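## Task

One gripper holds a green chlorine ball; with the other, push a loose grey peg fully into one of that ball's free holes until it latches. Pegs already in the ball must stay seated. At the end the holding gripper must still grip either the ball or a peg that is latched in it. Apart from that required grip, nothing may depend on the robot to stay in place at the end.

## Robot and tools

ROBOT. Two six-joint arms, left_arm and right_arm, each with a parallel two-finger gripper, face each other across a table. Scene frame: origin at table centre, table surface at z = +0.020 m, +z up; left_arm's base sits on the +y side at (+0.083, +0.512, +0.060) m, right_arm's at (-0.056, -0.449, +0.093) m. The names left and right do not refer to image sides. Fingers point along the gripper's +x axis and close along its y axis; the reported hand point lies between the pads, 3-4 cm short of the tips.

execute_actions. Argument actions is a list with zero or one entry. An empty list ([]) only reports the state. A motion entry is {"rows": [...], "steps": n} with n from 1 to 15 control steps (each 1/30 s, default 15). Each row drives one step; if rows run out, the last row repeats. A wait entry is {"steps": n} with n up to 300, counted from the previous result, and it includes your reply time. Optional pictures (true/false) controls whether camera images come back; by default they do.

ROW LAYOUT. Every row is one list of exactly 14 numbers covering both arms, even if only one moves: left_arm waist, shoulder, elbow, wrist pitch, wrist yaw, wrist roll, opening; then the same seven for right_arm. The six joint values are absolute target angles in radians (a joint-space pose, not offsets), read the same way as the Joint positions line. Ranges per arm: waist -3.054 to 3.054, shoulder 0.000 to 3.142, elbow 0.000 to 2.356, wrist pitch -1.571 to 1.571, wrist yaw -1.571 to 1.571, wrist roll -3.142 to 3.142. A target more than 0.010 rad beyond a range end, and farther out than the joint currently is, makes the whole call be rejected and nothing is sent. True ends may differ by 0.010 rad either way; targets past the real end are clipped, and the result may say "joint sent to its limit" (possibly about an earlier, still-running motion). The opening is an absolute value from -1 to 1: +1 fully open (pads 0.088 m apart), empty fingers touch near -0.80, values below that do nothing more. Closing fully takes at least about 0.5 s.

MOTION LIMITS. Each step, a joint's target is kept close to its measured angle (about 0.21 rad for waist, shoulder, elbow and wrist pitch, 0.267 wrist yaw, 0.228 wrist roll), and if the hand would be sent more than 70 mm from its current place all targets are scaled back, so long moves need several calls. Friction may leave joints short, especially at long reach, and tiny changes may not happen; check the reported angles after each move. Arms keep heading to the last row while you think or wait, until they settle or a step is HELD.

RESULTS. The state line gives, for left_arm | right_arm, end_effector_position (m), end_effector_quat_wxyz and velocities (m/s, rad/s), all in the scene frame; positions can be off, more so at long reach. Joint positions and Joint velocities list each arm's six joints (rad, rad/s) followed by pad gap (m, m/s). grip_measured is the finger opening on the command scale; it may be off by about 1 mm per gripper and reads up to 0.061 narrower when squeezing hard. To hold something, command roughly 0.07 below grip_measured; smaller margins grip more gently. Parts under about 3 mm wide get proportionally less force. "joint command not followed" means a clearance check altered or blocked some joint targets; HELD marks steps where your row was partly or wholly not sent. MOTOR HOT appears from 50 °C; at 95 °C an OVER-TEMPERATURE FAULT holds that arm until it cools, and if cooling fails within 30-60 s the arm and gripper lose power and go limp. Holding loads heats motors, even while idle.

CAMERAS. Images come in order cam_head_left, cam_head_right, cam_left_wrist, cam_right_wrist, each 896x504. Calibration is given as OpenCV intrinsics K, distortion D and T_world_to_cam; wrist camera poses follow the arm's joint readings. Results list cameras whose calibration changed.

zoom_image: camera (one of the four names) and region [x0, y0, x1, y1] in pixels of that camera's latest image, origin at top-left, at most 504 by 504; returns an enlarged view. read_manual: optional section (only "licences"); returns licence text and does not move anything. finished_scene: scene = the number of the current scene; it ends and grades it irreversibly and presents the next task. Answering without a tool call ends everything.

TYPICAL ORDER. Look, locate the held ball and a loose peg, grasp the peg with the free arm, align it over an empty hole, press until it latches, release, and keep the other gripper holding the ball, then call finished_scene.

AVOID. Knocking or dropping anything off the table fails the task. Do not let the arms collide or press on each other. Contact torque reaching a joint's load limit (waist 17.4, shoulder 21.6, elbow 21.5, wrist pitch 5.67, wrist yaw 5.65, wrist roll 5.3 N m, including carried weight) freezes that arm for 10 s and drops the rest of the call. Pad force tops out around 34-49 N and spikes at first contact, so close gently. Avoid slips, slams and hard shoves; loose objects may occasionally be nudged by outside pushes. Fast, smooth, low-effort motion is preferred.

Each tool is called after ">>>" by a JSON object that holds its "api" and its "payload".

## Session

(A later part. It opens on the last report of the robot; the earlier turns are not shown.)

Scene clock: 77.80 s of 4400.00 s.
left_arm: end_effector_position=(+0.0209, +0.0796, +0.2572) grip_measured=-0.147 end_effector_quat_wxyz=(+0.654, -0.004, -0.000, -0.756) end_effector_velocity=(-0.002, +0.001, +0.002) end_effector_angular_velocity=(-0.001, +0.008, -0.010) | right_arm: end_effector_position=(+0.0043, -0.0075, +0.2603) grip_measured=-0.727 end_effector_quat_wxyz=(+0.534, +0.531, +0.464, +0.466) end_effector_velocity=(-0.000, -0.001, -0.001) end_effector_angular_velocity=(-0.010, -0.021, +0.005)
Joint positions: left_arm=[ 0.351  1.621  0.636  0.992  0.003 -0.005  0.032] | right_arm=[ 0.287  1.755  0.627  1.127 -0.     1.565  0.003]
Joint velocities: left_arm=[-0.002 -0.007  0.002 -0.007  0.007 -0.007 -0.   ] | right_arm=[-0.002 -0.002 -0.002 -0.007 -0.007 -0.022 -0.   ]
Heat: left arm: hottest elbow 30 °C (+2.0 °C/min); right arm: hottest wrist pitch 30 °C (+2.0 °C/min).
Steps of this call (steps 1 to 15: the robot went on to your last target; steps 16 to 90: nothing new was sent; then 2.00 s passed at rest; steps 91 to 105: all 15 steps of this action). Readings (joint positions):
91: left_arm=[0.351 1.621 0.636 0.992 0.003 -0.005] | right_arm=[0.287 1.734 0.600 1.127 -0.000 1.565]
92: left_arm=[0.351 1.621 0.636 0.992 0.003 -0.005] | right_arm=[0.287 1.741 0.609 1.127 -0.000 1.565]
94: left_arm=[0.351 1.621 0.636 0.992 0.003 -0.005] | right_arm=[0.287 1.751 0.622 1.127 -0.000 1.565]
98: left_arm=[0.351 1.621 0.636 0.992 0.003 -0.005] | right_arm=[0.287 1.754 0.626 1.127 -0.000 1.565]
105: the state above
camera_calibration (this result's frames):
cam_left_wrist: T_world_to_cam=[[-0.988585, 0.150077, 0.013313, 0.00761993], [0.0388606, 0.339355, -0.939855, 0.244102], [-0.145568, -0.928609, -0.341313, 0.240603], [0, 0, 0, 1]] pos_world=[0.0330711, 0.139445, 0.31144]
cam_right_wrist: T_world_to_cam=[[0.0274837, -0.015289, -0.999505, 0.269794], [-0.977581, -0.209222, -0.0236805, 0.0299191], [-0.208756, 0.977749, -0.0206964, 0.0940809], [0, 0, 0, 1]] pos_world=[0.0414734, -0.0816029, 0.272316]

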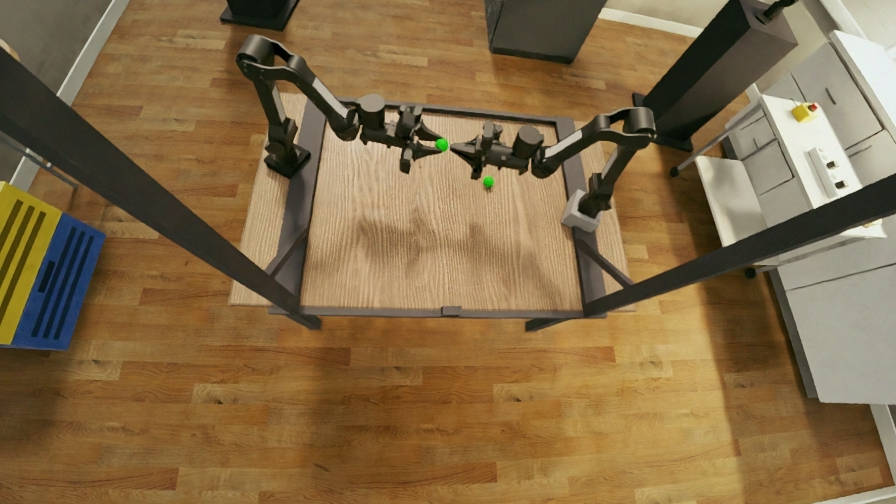

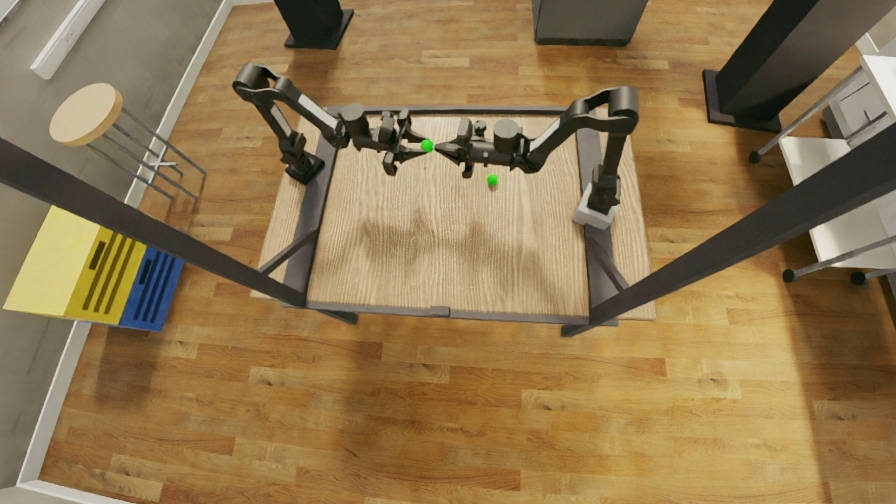

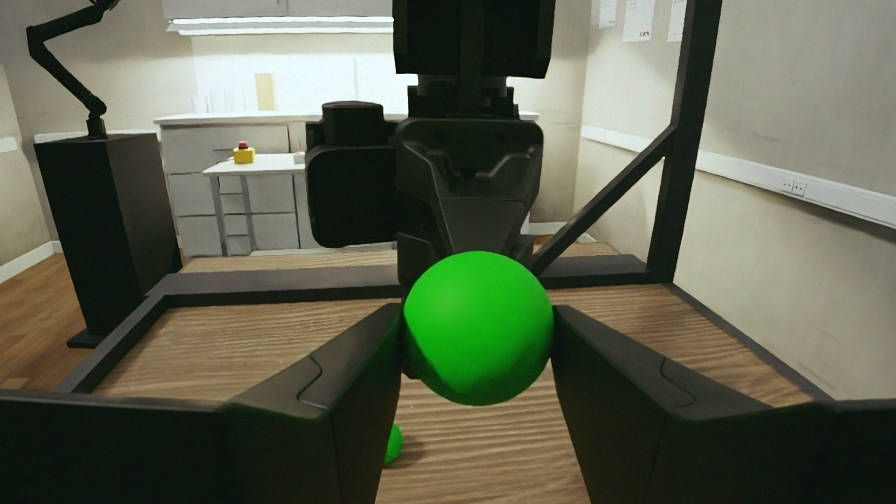

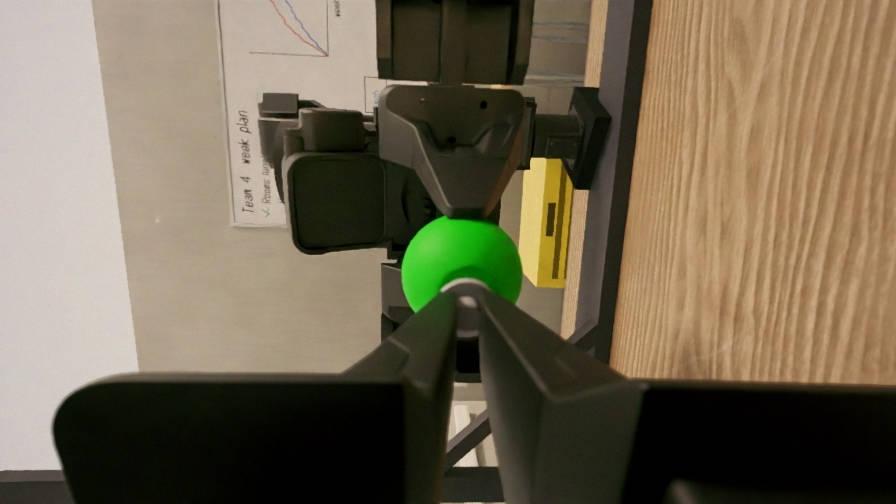

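>>> {"api": "execute_actions", "payload": {"actions": [{"rows":[[0.349,1.621,0.636,0.99,0,0,-0.22,0.289,1.786,0.669,1.12,0,1.571,-0.8]]}]}}

>>> {"api": "zoom_image", "payload": {"camera": "cam_right_wrist", "region": [340, 160, 600, 360]}}

>>> {"api": "zoom_image", "payload": {"camera": "cam_head_left", "region": [410, 120, 490, 170]}}

Scene clock: 81.37 s of 4400.00 s.
left_arm: end_effector_position=(+0.0203, +0.0797, +0.2564) grip_measured=-0.147 end_effector_quat_wxyz=(+0.654, -0.003, +0.001, -0.756) end_effector_velocity=(-0.002, +0.001, +0.000) end_effector_angular_velocity=(+0.006, +0.021, -0.000) | right_arm: end_effector_position=(+0.0050, -0.0034, +0.2580) grip_measured=-0.727 end_effector_quat_wxyz=(+0.536, +0.530, +0.466, +0.464) end_effector_velocity=(-0.000, -0.001, -0.001) end_effector_angular_velocity=(-0.008, -0.006, +0.005)
Joint positions: left_arm=[ 0.35   1.621  0.636  0.988  0.002 -0.005  0.032] | right_arm=[0.286 1.772 0.643 1.122 0.    1.565 0.003]
Joint velocities: left_arm=[-0.007 -0.007 -0.002 -0.007 -0.007 -0.022 -0.   ] | right_arm=[-0.002 -0.002 -0.002 -0.007 -0.007 -0.007  0.   ]
Heat: left arm: hottest elbow 30 °C (+2.1 °C/min); right arm: hottest elbow 30 °C (+2.1 °C/min).
Steps of this call (steps 1 to 15: the robot went on to your last target; steps 16 to 90: nothing new was sent; then 0.07 s passed at rest; steps 91 to 105: all 15 steps of this action). Readings (joint positions):
91: left_arm=[0.351 1.621 0.636 0.992 0.003 -0.005] | right_arm=[0.287 1.759 0.631 1.126 -0.000 1.565]
92: left_arm=[0.350 1.621 0.636 0.992 0.003 -0.005] | right_arm=[0.286 1.763 0.636 1.124 0.000 1.565]
94: left_arm=[0.350 1.621 0.636 0.990 0.002 -0.005] | right_arm=[0.286 1.770 0.642 1.123 0.000 1.565]
98: left_arm=[0.350 1.621 0.636 0.988 0.002 -0.005] | right_arm=[0.286 1.772 0.643 1.123 0.000 1.565]
105: the state above
camera_calibration (this result's frames):
cam_left_wrist: T_world_to_cam=[[-0.98842, 0.151158, 0.0133506, 0.0069228], [0.0397557, 0.342857, -0.938546, 0.242682], [-0.146446, -0.927146, -0.344896, 0.241127], [0, 0, 0, 1]] pos_world=[0.0325067, 0.139309, 0.31084]
cam_right_wrist: T_world_to_cam=[[0.0267029, -0.0209771, -0.999423, 0.26752], [-0.977758, -0.208605, -0.0217456, 0.030979], [-0.208028, 0.977775, -0.0260809, 0.0916204], [0, 0, 0, 1]] pos_world=[0.042206, -0.07751, 0.270429]

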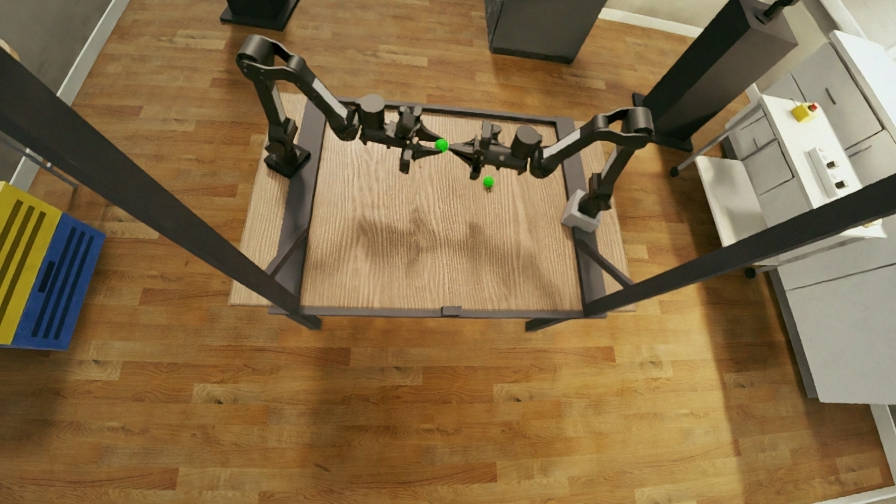

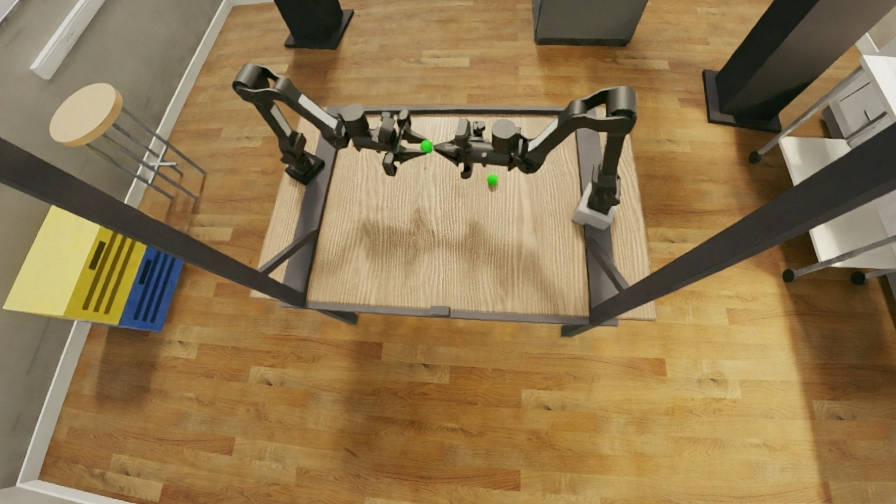

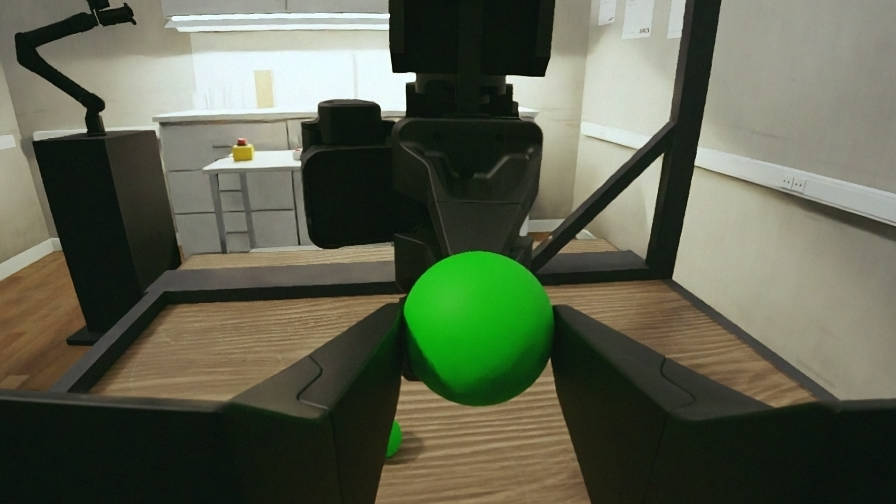

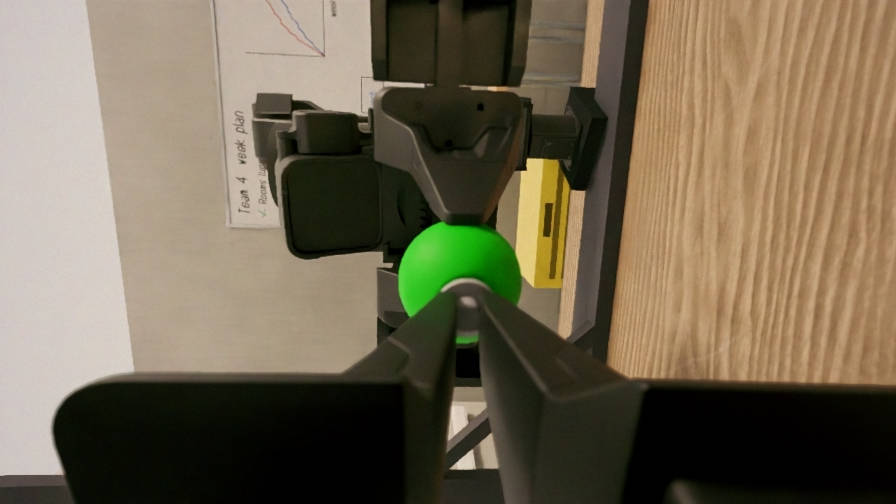

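Region (340, 160, 600, 360) of cam_right_wrist's 896x504 image, scaled by 1.938, with more detail than that image has; it fills the top 388 rows of this view, and the rest is white.

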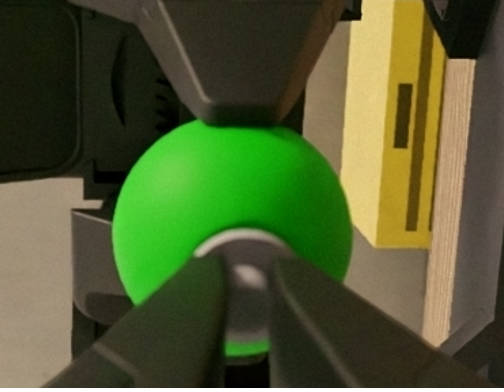

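Region (410, 120, 490, 170) of cam_head_left's 896x504 image, scaled by 6.300, with more detail than that image has; it fills the top 315 rows of this view, and the rest is white.

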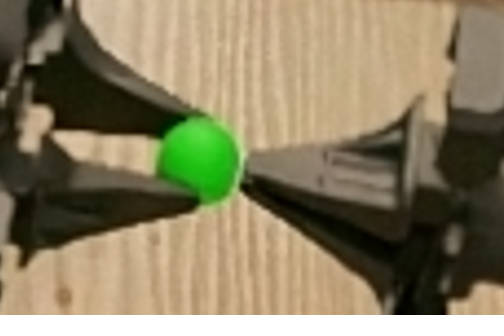

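>>> {"api": "execute_actions", "payload": {"actions": [{"rows":[[0.352,1.621,0.636,0.994,0,0,-0.22,0.289,1.672,0.525,1.15,0,1.571,-0.8]]}]}}

>>> {"api": "zoom_image", "payload": {"camera": "cam_right_wrist", "region": [340, 160, 600, 360]}}

>>> {"api": "zoom_image", "payload": {"camera": "cam_left_wrist", "region": [370, 160, 570, 320]}}

Scene clock: 86.27 s of 4400.00 s.
left_arm: end_effector_position=(+0.0203, +0.0795, +0.2578) grip_measured=-0.147 end_effector_quat_wxyz=(+0.654, -0.005, -0.001, -0.756) end_effector_velocity=(+0.000, +0.001, +0.002) end_effector_angular_velocity=(-0.006, +0.008, +0.005) | right_arm: end_effector_position=(+0.0014, -0.0303, +0.2578) grip_measured=-0.727 end_effector_quat_wxyz=(+0.536, +0.530, +0.466, +0.464) end_effector_velocity=(-0.000, -0.001, -0.003) end_effector_angular_velocity=(-0.016, +0.010, +0.005)
Joint positions: left_arm=[ 0.35   1.621  0.637  0.993  0.002 -0.005  0.032] | right_arm=[0.286 1.686 0.533 1.146 0.    1.565 0.003]
Joint velocities: left_arm=[-0.002 -0.002 -0.002  0.007 -0.007 -0.007  0.   ] | right_arm=[-0.002 -0.007 -0.002 -0.022 -0.007  0.007 -0.   ]
Heat: left arm: hottest elbow 30 °C (+2.0 °C/min); right arm: hottest elbow 30 °C (+2.0 °C/min).
Steps of this call (steps 1 to 15: the robot went on to your last target; steps 16 to 90: nothing new was sent; then 1.40 s passed at rest; steps 91 to 105: all 15 steps of this action). Readings (joint positions):
91: left_arm=[0.350 1.621 0.636 0.988 0.002 -0.005] | right_arm=[0.286 1.759 0.625 1.126 0.000 1.565]
92: left_arm=[0.350 1.621 0.637 0.989 0.002 -0.005] | right_arm=[0.286 1.740 0.600 1.132 0.000 1.565]
94: left_arm=[0.350 1.621 0.637 0.993 0.002 -0.005] | right_arm=[0.286 1.704 0.557 1.140 0.000 1.565]
98: left_arm=[0.350 1.621 0.637 0.993 0.002 -0.005] | right_arm=[0.286 1.687 0.538 1.145 0.000 1.565]
105: the state above
camera_calibration (this result's frames):
cam_left_wrist: T_world_to_cam=[[-0.988408, 0.151238, 0.0132944, 0.0069121], [0.0389407, 0.337181, -0.940634, 0.245114], [-0.146742, -0.929213, -0.339161, 0.240212], [0, 0, 0, 1]] pos_world=[0.0325363, 0.139515, 0.311941]
cam_right_wrist: T_world_to_cam=[[0.0267029, -0.0209771, -0.999423, 0.266857], [-0.977758, -0.208605, -0.0217456, 0.0217992], [-0.208028, 0.977775, -0.0260809, 0.117135], [0, 0, 0, 1]] pos_world=[0.0385558, -0.104386, 0.270232]

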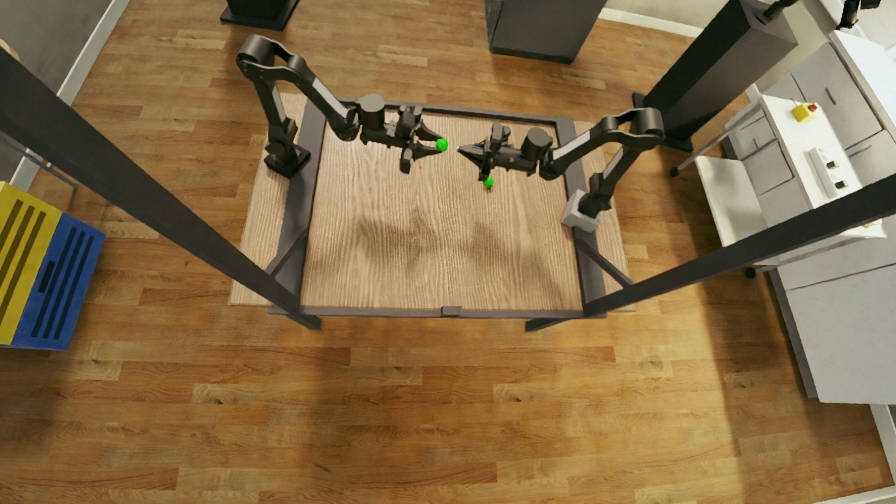

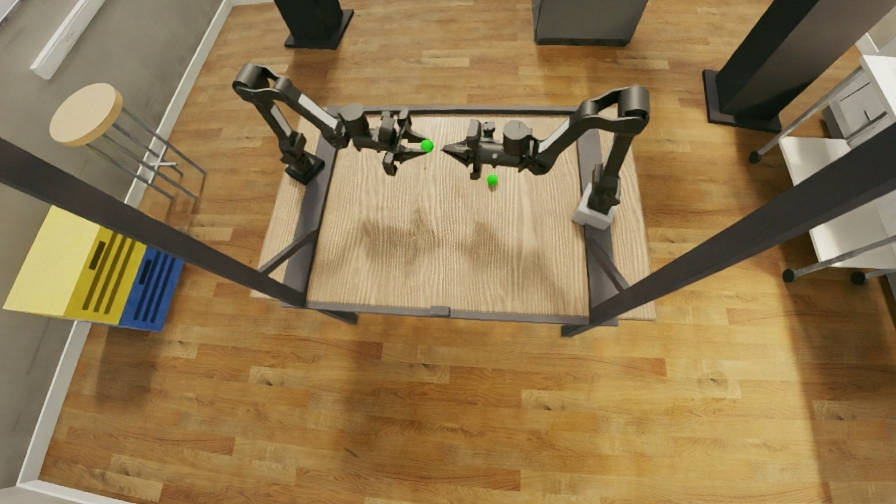

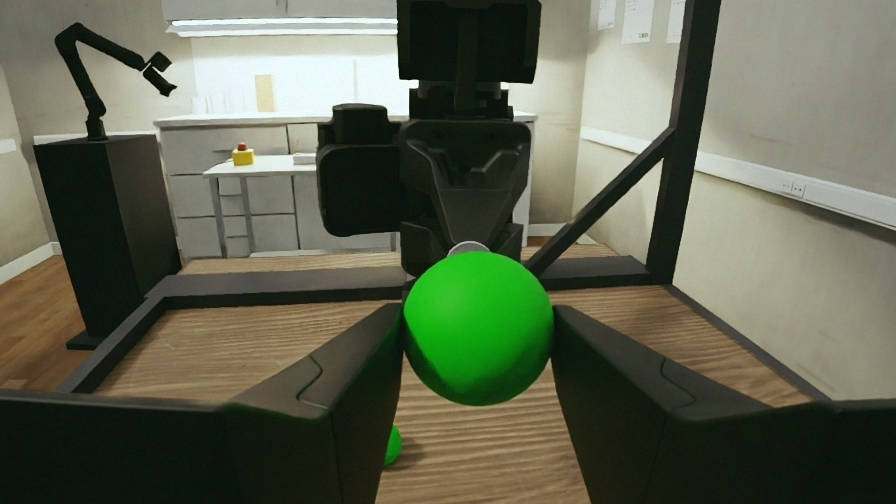

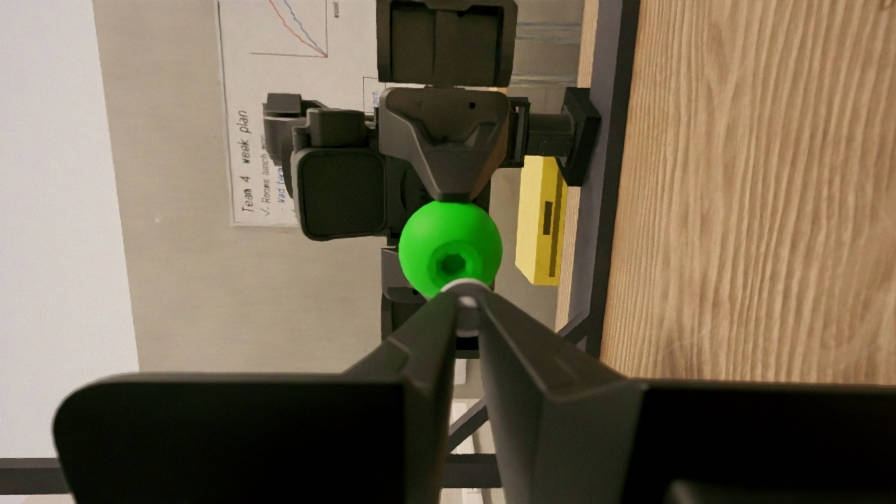

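Region (340, 160, 600, 360) of cam_right_wrist's 896x504 image, scaled by 1.938, with more detail than that image has; it fills the top 388 rows of this view, and the rest is white.

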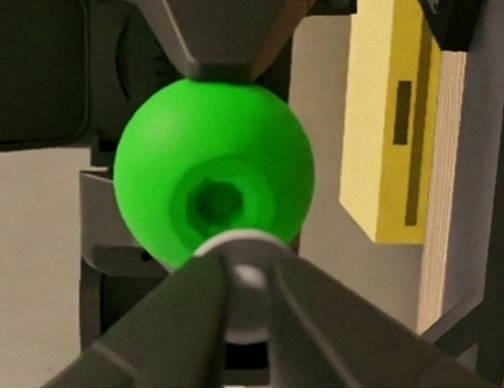

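Region (370, 160, 570, 320) of cam_left_wrist's 896x504 image, scaled by 2.520, with more detail than that image has; it fills the top 403 rows of this view, and the rest is white.

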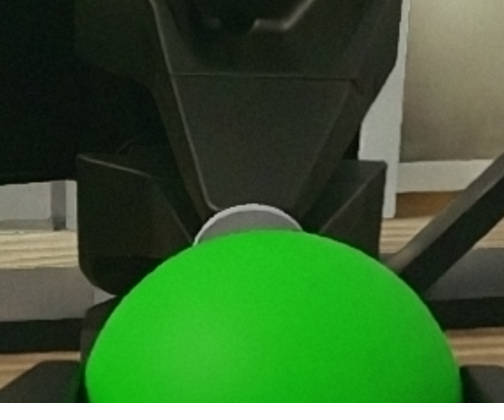

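>>> {"api": "execute_actions", "payload": {"actions": [{"rows":[[0.352,1.621,0.636,0.994,0,0,-0.22,0.289,1.764,0.64,1.127,0,1.571,-0.8]]}], "pictures": false}}

>>> {"api": "execute_actions", "payload": {"actions": [{"rows":[[0.352,1.621,0.636,0.994,0,0,-0.22,0.289,1.772,0.652,1.124,0,1.571,-0.8],[0.352,1.621,0.636,0.994,0,0,-0.22,0.289,1.772,0.652,1.124,0,1.571,-0.8],[0.352,1.621,0.636,0.994,0,0,-0.22,0.289,1.78,0.666,1.122,0,1.571,-0.8],[0.352,1.621,0.636,0.994,0,0,-0.22,0.289,1.78,0.666,1.122,0,1.571,-0.8],[0.352,1.621,0.636,0.994,0,0,-0.22,0.289,1.786,0.678,1.122,0,1.571,-0.8],[0.352,1.621,0.636,0.994,0,0,-0.22,0.289,1.786,0.678,1.122,0,1.571,-0.8],[0.352,1.625,0.645,0.994,0,0,-0.22,0.289,1.792,0.69,1.122,0,1.571,-0.8]]}]}}

>>> {"api": "zoom_image", "payload": {"camera": "cam_right_wrist", "region": [340, 160, 600, 360]}}

>>> {"api": "zoom_image", "payload": {"camera": "cam_head_right", "region": [400, 120, 480, 170]}}

Scene clock: 93.27 s of 4400.00 s.
left_arm: end_effector_position=(+0.0203, +0.0795, +0.2578) grip_measured=-0.147 end_effector_quat_wxyz=(+0.654, -0.005, -0.001, -0.756) end_effector_velocity=(-0.002, +0.002, -0.004) end_effector_angular_velocity=(+0.015, +0.020, -0.000) | right_arm: end_effector_position=(+0.0045, -0.0074, +0.2610) grip_measured=-0.727 end_effector_quat_wxyz=(+0.534, +0.531, +0.464, +0.467) end_effector_velocity=(-0.000, -0.000, -0.000) end_effector_angular_velocity=(+0.003, +0.007, +0.005)
Joint positions: left_arm=[ 0.35   1.621  0.637  0.993  0.002 -0.005  0.032] | right_arm=[0.286 1.755 0.628 1.128 0.    1.565 0.003]
Joint velocities: left_arm=[-0.007 -0.002 -0.007 -0.007 -0.007 -0.022 -0.   ] | right_arm=[-0.002  0.002 -0.002  0.007 -0.007  0.007 -0.   ]
Heat: left arm: hottest wrist pitch 31 °C (+2.0 °C/min); right arm: hottest wrist pitch 31 °C (+3.0 °C/min).
Steps of this call (steps 1 to 15: the robot went on to your last target; steps 16 to 90: nothing new was sent; then 3.50 s passed at rest; steps 91 to 105: all 15 steps of this action). Readings (joint positions):
91: left_arm=[0.350 1.621 0.637 0.993 0.002 -0.005] | right_arm=[0.286 1.695 0.545 1.145 0.000 1.565]
92: left_arm=[0.350 1.621 0.637 0.993 0.002 -0.005] | right_arm=[0.286 1.712 0.568 1.140 0.000 1.565]
94: left_arm=[0.350 1.621 0.637 0.993 0.002 -0.005] | right_arm=[0.286 1.740 0.608 1.133 0.000 1.565]
98: left_arm=[0.350 1.621 0.637 0.993 0.002 -0.005] | right_arm=[0.286 1.752 0.625 1.129 0.000 1.565]
105: the state above

Scene clock: 93.77 s of 4400.00 s.
left_arm: end_effector_position=(+0.0203, +0.0796, +0.2575) grip_measured=-0.147 end_effector_quat_wxyz=(+0.654, -0.005, -0.001, -0.756) end_effector_velocity=(-0.002, +0.000, -0.004) end_effector_angular_velocity=(+0.013, +0.005, -0.010) | right_arm: end_effector_position=(+0.0052, -0.0020, +0.2597) grip_measured=-0.727 end_effector_quat_wxyz=(+0.534, +0.531, +0.464, +0.466) end_effector_velocity=(-0.002, -0.000, -0.004) end_effector_angular_velocity=(-0.013, -0.006, +0.010)
Joint positions: left_arm=[ 0.35   1.621  0.636  0.993  0.002 -0.005  0.032] | right_arm=[0.286 1.774 0.649 1.123 0.    1.565 0.003]
Joint velocities: left_arm=[-0.002  0.002 -0.002 -0.007  0.007 -0.007  0.   ] | right_arm=[ 0.002  0.002 -0.002 -0.007 -0.007 -0.007  0.   ]
Heat: left arm: hottest elbow 31 °C (+2.0 °C/min); right arm: hottest wrist pitch 31 °C (+3.0 °C/min).
Steps of this call (steps 1 to 15: all 15 steps of this action). Readings (joint positions):
1: left_arm=[0.350 1.621 0.637 0.993 0.002 -0.005] | right_arm=[0.286 1.756 0.629 1.127 0.000 1.565]
2: left_arm=[0.350 1.621 0.637 0.993 0.002 -0.005] | right_arm=[0.286 1.758 0.632 1.126 0.000 1.565]
4: left_arm=[0.350 1.621 0.637 0.993 0.002 -0.005] | right_arm=[0.286 1.764 0.639 1.124 0.000 1.565]
8: left_arm=[0.350 1.621 0.636 0.993 0.002 -0.005] | right_arm=[0.286 1.773 0.648 1.123 0.000 1.565]
15: the state above
camera_calibration (this result's frames):
cam_left_wrist: T_world_to_cam=[[-0.98841, 0.151223, 0.013305, 0.0069143], [0.0390937, 0.338246, -0.940245, 0.244603], [-0.146687, -0.928828, -0.340238, 0.240408], [0, 0, 0, 1]] pos_world=[0.0325365, 0.139516, 0.31169]
cam_right_wrist: T_world_to_cam=[[0.0274212, -0.0156878, -0.999501, 0.269283], [-0.977742, -0.208485, -0.023552, 0.0319651], [-0.208011, 0.9779, -0.0210556, 0.0890264], [0, 0, 0, 1]] pos_world=[0.042388, -0.0761702, 0.271776]

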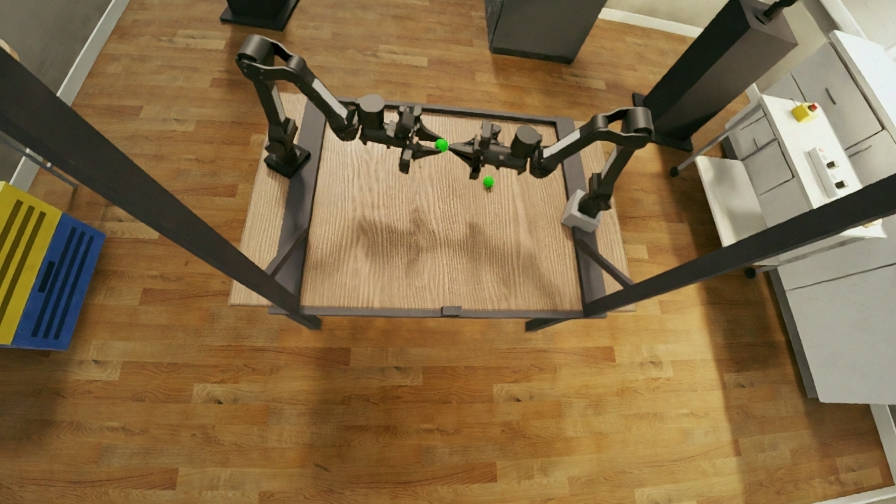

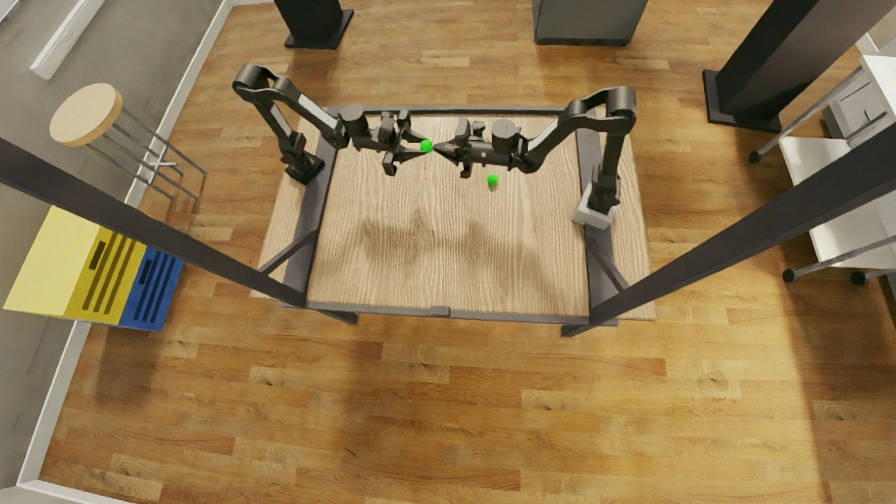

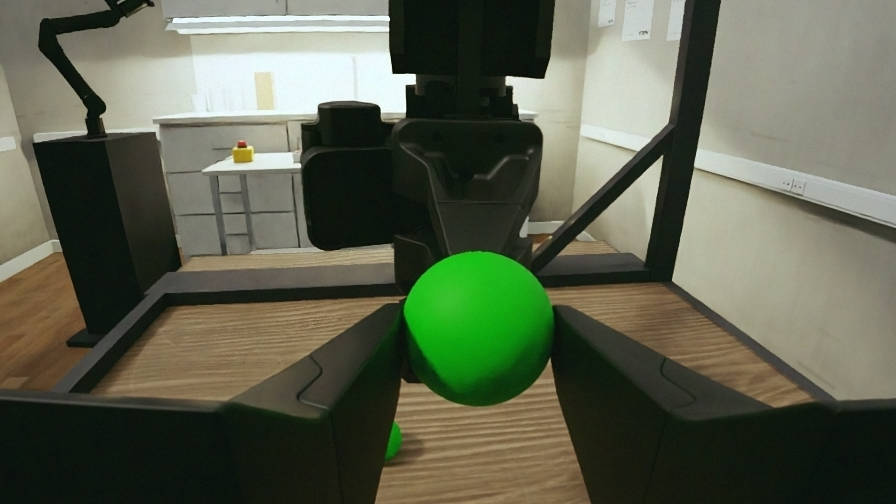

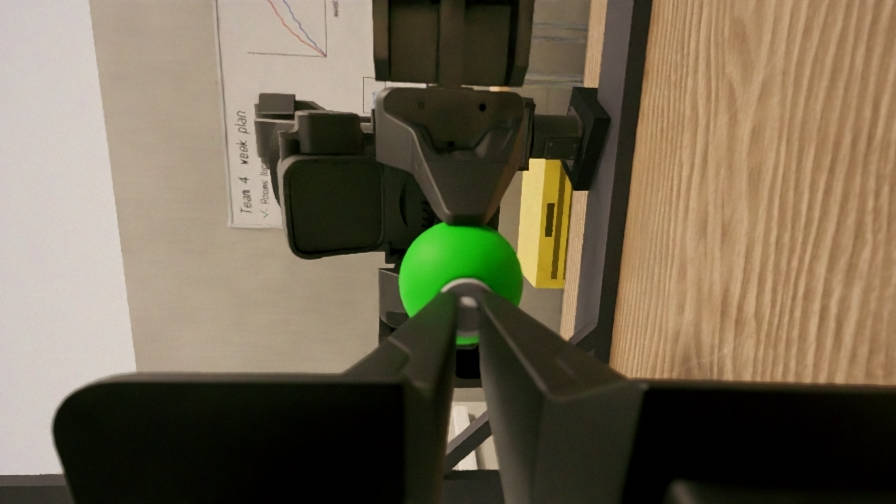

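Region (340, 160, 600, 360) of cam_right_wrist's 896x504 image, scaled by 1.938, with more detail than that image has; it fills the top 388 rows of this view, and the rest is white.

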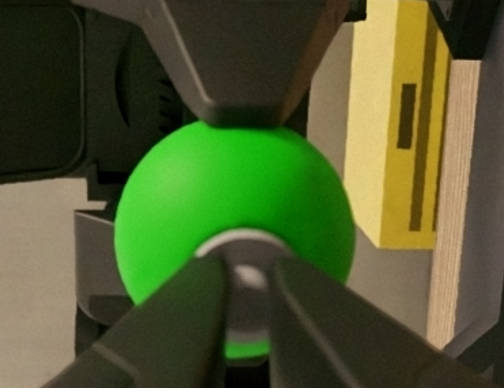

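Region (400, 120, 480, 170) of cam_head_right's 896x504 image, scaled by 6.300, with more detail than that image has; it fills the top 315 rows of this view, and the rest is white.

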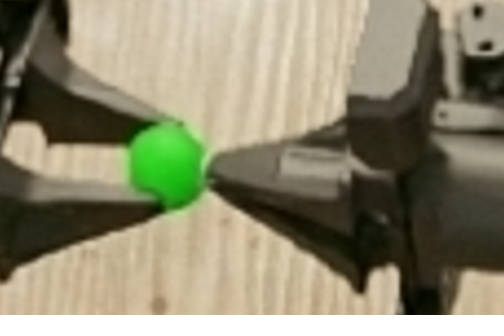

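About 15 N so far; a bit more, with a slight upward bias.

>>> {"api": "execute_actions", "payload": {"actions": [{"rows":[[0.352,1.635,0.665,0.994,0,0,-0.22,0.289,1.798,0.72,1.125,0,1.571,-0.8]]}]}}

>>> {"api": "zoom_image", "payload": {"camera": "cam_right_wrist", "region": [340, 160, 600, 360]}}

>>> {"api": "zoom_image", "payload": {"camera": "cam_head_right", "region": [400, 120, 480, 170]}}

Scene clock: 97.83 s of 4400.00 s.
left_arm: end_effector_position=(+0.0203, +0.0796, +0.2575) grip_measured=-0.147 end_effector_quat_wxyz=(+0.654, -0.005, -0.001, -0.757) end_effector_velocity=(+0.002, -0.000, +0.002) end_effector_angular_velocity=(-0.001, +0.008, +0.010) | right_arm: end_effector_position=(+0.0055, -0.0001, +0.2609) grip_measured=-0.727 end_effector_quat_wxyz=(+0.534, +0.532, +0.463, +0.467) end_effector_velocity=(+0.002, -0.001, +0.001) end_effector_angular_velocity=(-0.003, -0.007, -0.000)
Joint positions: left_arm=[ 0.35   1.621  0.636  0.993  0.003 -0.005  0.032] | right_arm=[0.286 1.778 0.657 1.122 0.    1.565 0.003]
Joint velocities: left_arm=[ 0.002 -0.007  0.002 -0.007 -0.007 -0.007 -0.   ] | right_arm=[-0.007 -0.007 -0.002 -0.007 -0.007 -0.007 -0.   ]
Heat: left arm: hottest elbow 31 °C (+2.0 °C/min); right arm: hottest elbow 31 °C (+3.0 °C/min).
Steps of this call (steps 1 to 15: the robot went on to your last target; steps 16 to 90: nothing new was sent; then 0.57 s passed at rest; steps 91 to 105: all 15 steps of this action). Readings (joint positions):
91: left_arm=[0.350 1.621 0.636 0.993 0.002 -0.005] | right_arm=[0.286 1.776 0.653 1.123 0.000 1.565]
92: left_arm=[0.350 1.621 0.636 0.993 0.003 -0.005] | right_arm=[0.286 1.777 0.657 1.122 0.000 1.565]
94: left_arm=[0.350 1.621 0.636 0.993 0.003 -0.005] | right_arm=[0.286 1.778 0.657 1.122 0.000 1.565]
98: left_arm=[0.350 1.621 0.636 0.993 0.003 -0.005] | right_arm=[0.286 1.778 0.657 1.122 0.000 1.565]
105: the state above
camera_calibration (this result's frames):
cam_left_wrist: T_world_to_cam=[[-0.988352, 0.1516, 0.013302, 0.00682649], [0.0392255, 0.338231, -0.940245, 0.244601], [-0.14704, -0.928772, -0.340238, 0.24041], [0, 0, 0, 1]] pos_world=[0.0325024, 0.13952, 0.31169]
cam_right_wrist: T_world_to_cam=[[0.0278318, -0.0126653, -0.999532, 0.270506], [-0.977732, -0.208412, -0.0245839, 0.0328975], [-0.208003, 0.977959, -0.0181837, 0.086535], [0, 0, 0, 1]] pos_world=[0.0426358, -0.0743455, 0.272761]

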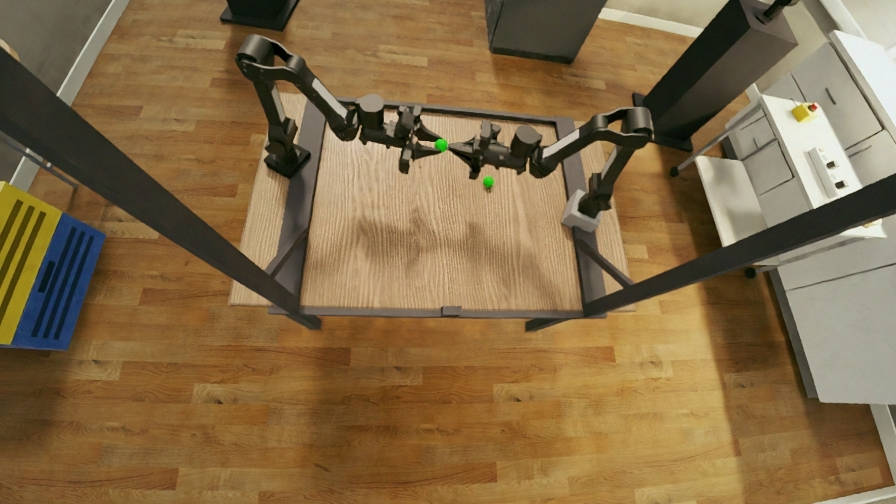

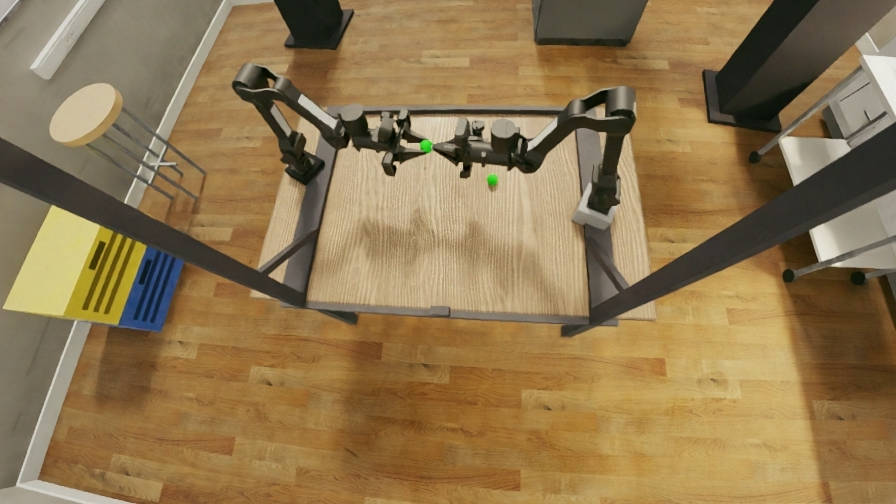

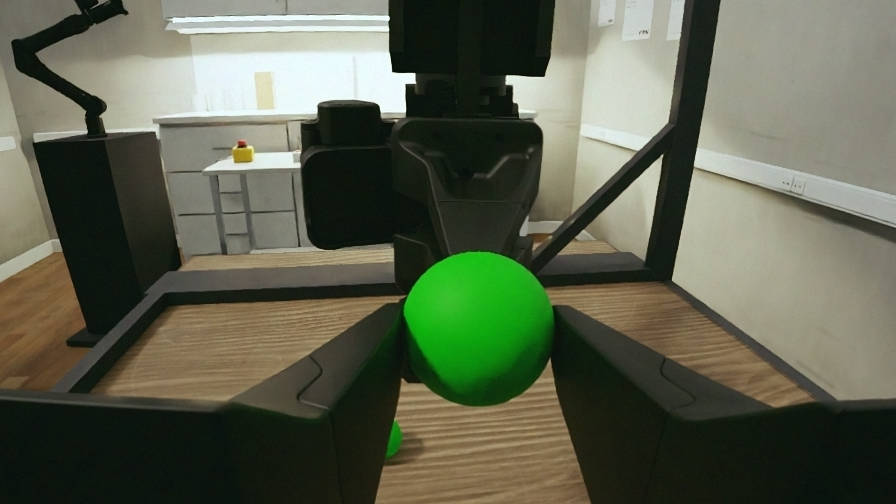

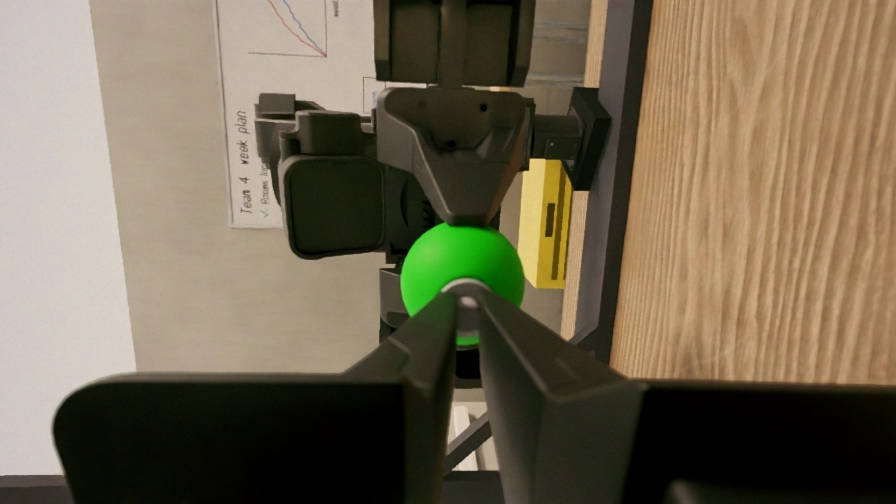

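Region (340, 160, 600, 360) of cam_right_wrist's 896x504 image, scaled by 1.938, with more detail than that image has; it fills the top 388 rows of this view, and the rest is white.

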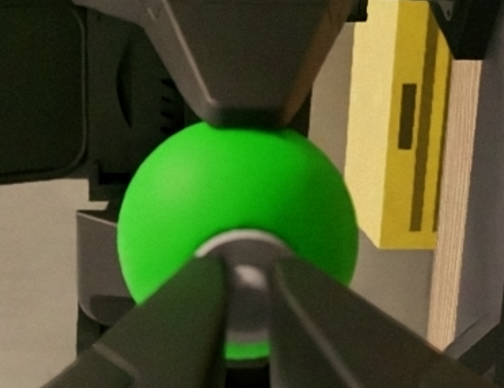

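Region (400, 120, 480, 170) of cam_head_right's 896x504 image, scaled by 6.300, with more detail than that image has; it fills the top 315 rows of this view, and the rest is white.

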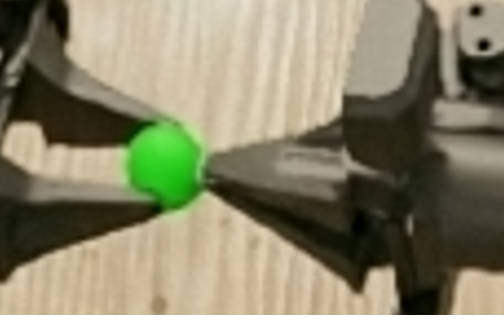

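Seems seated; gentle pull test.

>>> {"api": "execute_actions", "payload": {"actions": [{"rows":[[0.352,1.621,0.636,0.994,0,0,-0.22,0.289,1.742,0.618,1.128,0,1.571,-0.8]]}]}}

>>> {"api": "zoom_image", "payload": {"camera": "cam_right_wrist", "region": [340, 160, 600, 360]}}

Scene clock: 103.53 s of 4400.00 s.
left_arm: end_effector_position=(+0.0203, +0.0796, +0.2586) grip_measured=-0.147 end_effector_quat_wxyz=(+0.654, -0.006, -0.002, -0.757) end_effector_velocity=(+0.000, +0.000, +0.006) end_effector_angular_velocity=(-0.014, +0.024, +0.005) | right_arm: end_effector_position=(+0.0048, -0.0054, +0.2611) grip_measured=-0.727 end_effector_quat_wxyz=(+0.534, +0.531, +0.464, +0.467) end_effector_velocity=(-0.003, -0.003, +0.000) end_effector_angular_velocity=(+0.001, -0.008, +0.020)
Joint positions: left_arm=[ 0.35   1.62   0.637  0.995  0.003 -0.005  0.032] | right_arm=[0.286 1.76  0.636 1.125 0.    1.565 0.003]
Joint velocities: left_arm=[-0.002 -0.007  0.002  0.007 -0.007 -0.022 -0.   ] | right_arm=[-0.002 -0.007 -0.012  0.007 -0.022 -0.007 -0.   ]
Heat: left arm: hottest elbow 32 °C (+3.0 °C/min); right arm: hottest elbow 33 °C (+5.0 °C/min).
Steps of this call (steps 1 to 15: the robot went on to your last target; steps 16 to 90: nothing new was sent; then 2.20 s passed at rest; steps 91 to 105: all 15 steps of this action). Readings (joint positions):
91: left_arm=[0.350 1.620 0.633 0.993 0.003 -0.005] | right_arm=[0.286 1.774 0.650 1.122 0.000 1.565]
92: left_arm=[0.350 1.620 0.633 0.993 0.003 -0.005] | right_arm=[0.286 1.770 0.643 1.124 0.000 1.565]
94: left_arm=[0.350 1.620 0.634 0.993 0.003 -0.005] | right_arm=[0.286 1.765 0.639 1.124 0.000 1.565]
98: left_arm=[0.350 1.620 0.636 0.995 0.003 -0.005] | right_arm=[0.286 1.761 0.636 1.125 0.000 1.565]
105: the state above
camera_calibration (this result's frames):
cam_left_wrist: T_world_to_cam=[[-0.988346, 0.151645, 0.013269, 0.00681796], [0.0387664, 0.335033, -0.941408, 0.246163], [-0.147206, -0.929923, -0.337007, 0.239975], [0, 0, 0, 1]] pos_world=[0.0325214, 0.139652, 0.312523]
cam_right_wrist: T_world_to_cam=[[0.0277804, -0.0130431, -0.999529, 0.270674], [-0.977733, -0.208421, -0.0244549, 0.0310824], [-0.208004, 0.977952, -0.0185427, 0.0916059], [0, 0, 0, 1]] pos_world=[0.0419252, -0.0795776, 0.273006]

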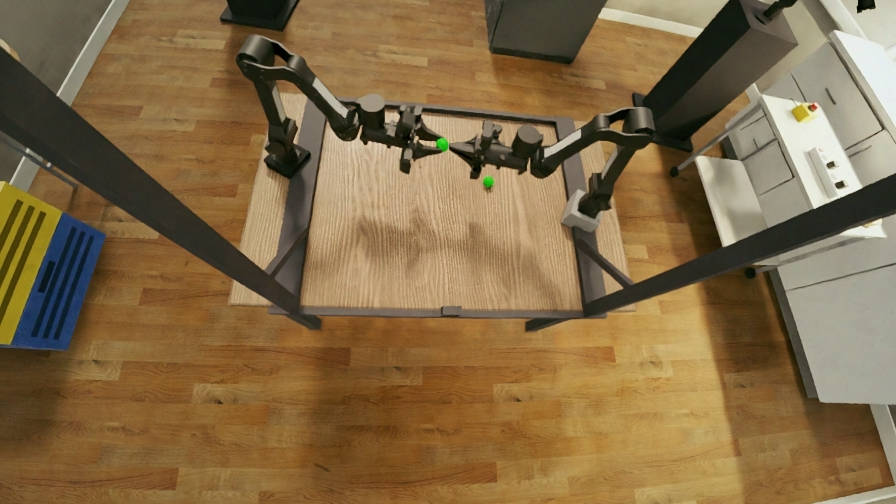

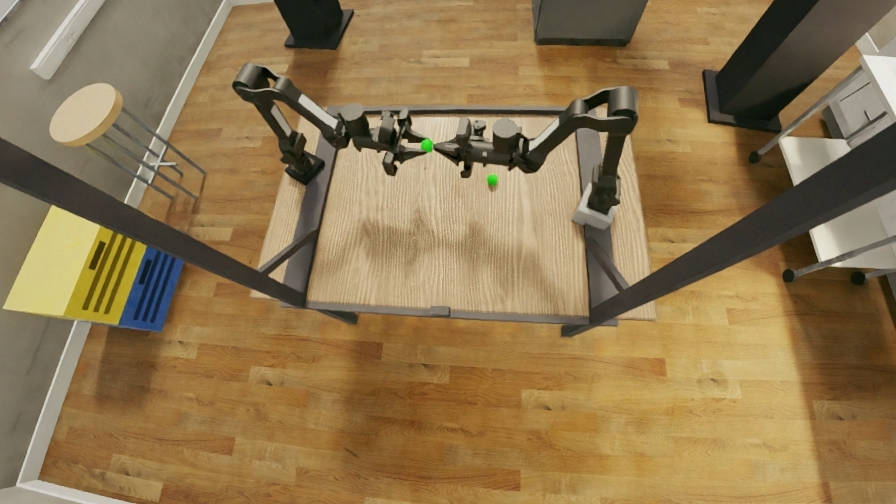

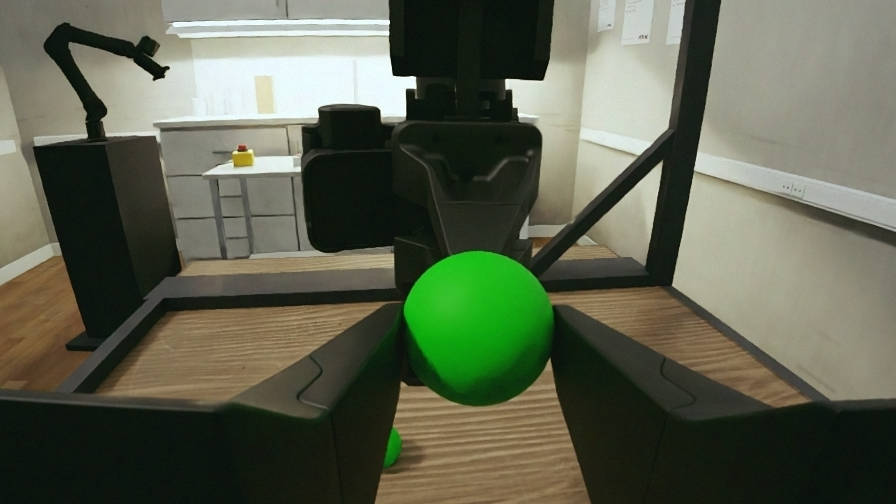

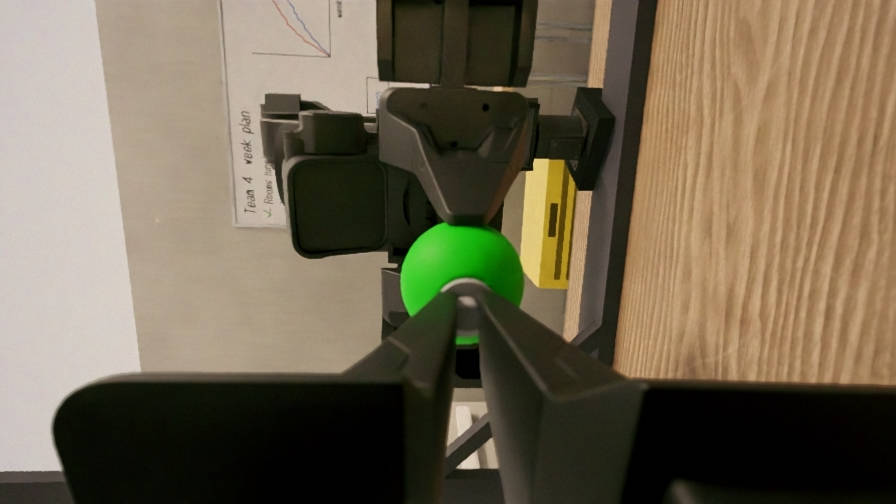

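Region (340, 160, 600, 360) of cam_right_wrist's 896x504 image, scaled by 1.938, with more detail than that image has; it fills the top 388 rows of this view, and the rest is white.

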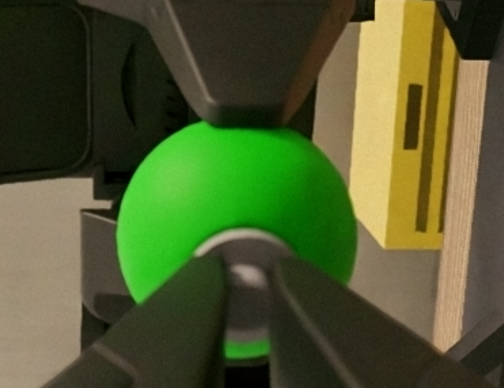

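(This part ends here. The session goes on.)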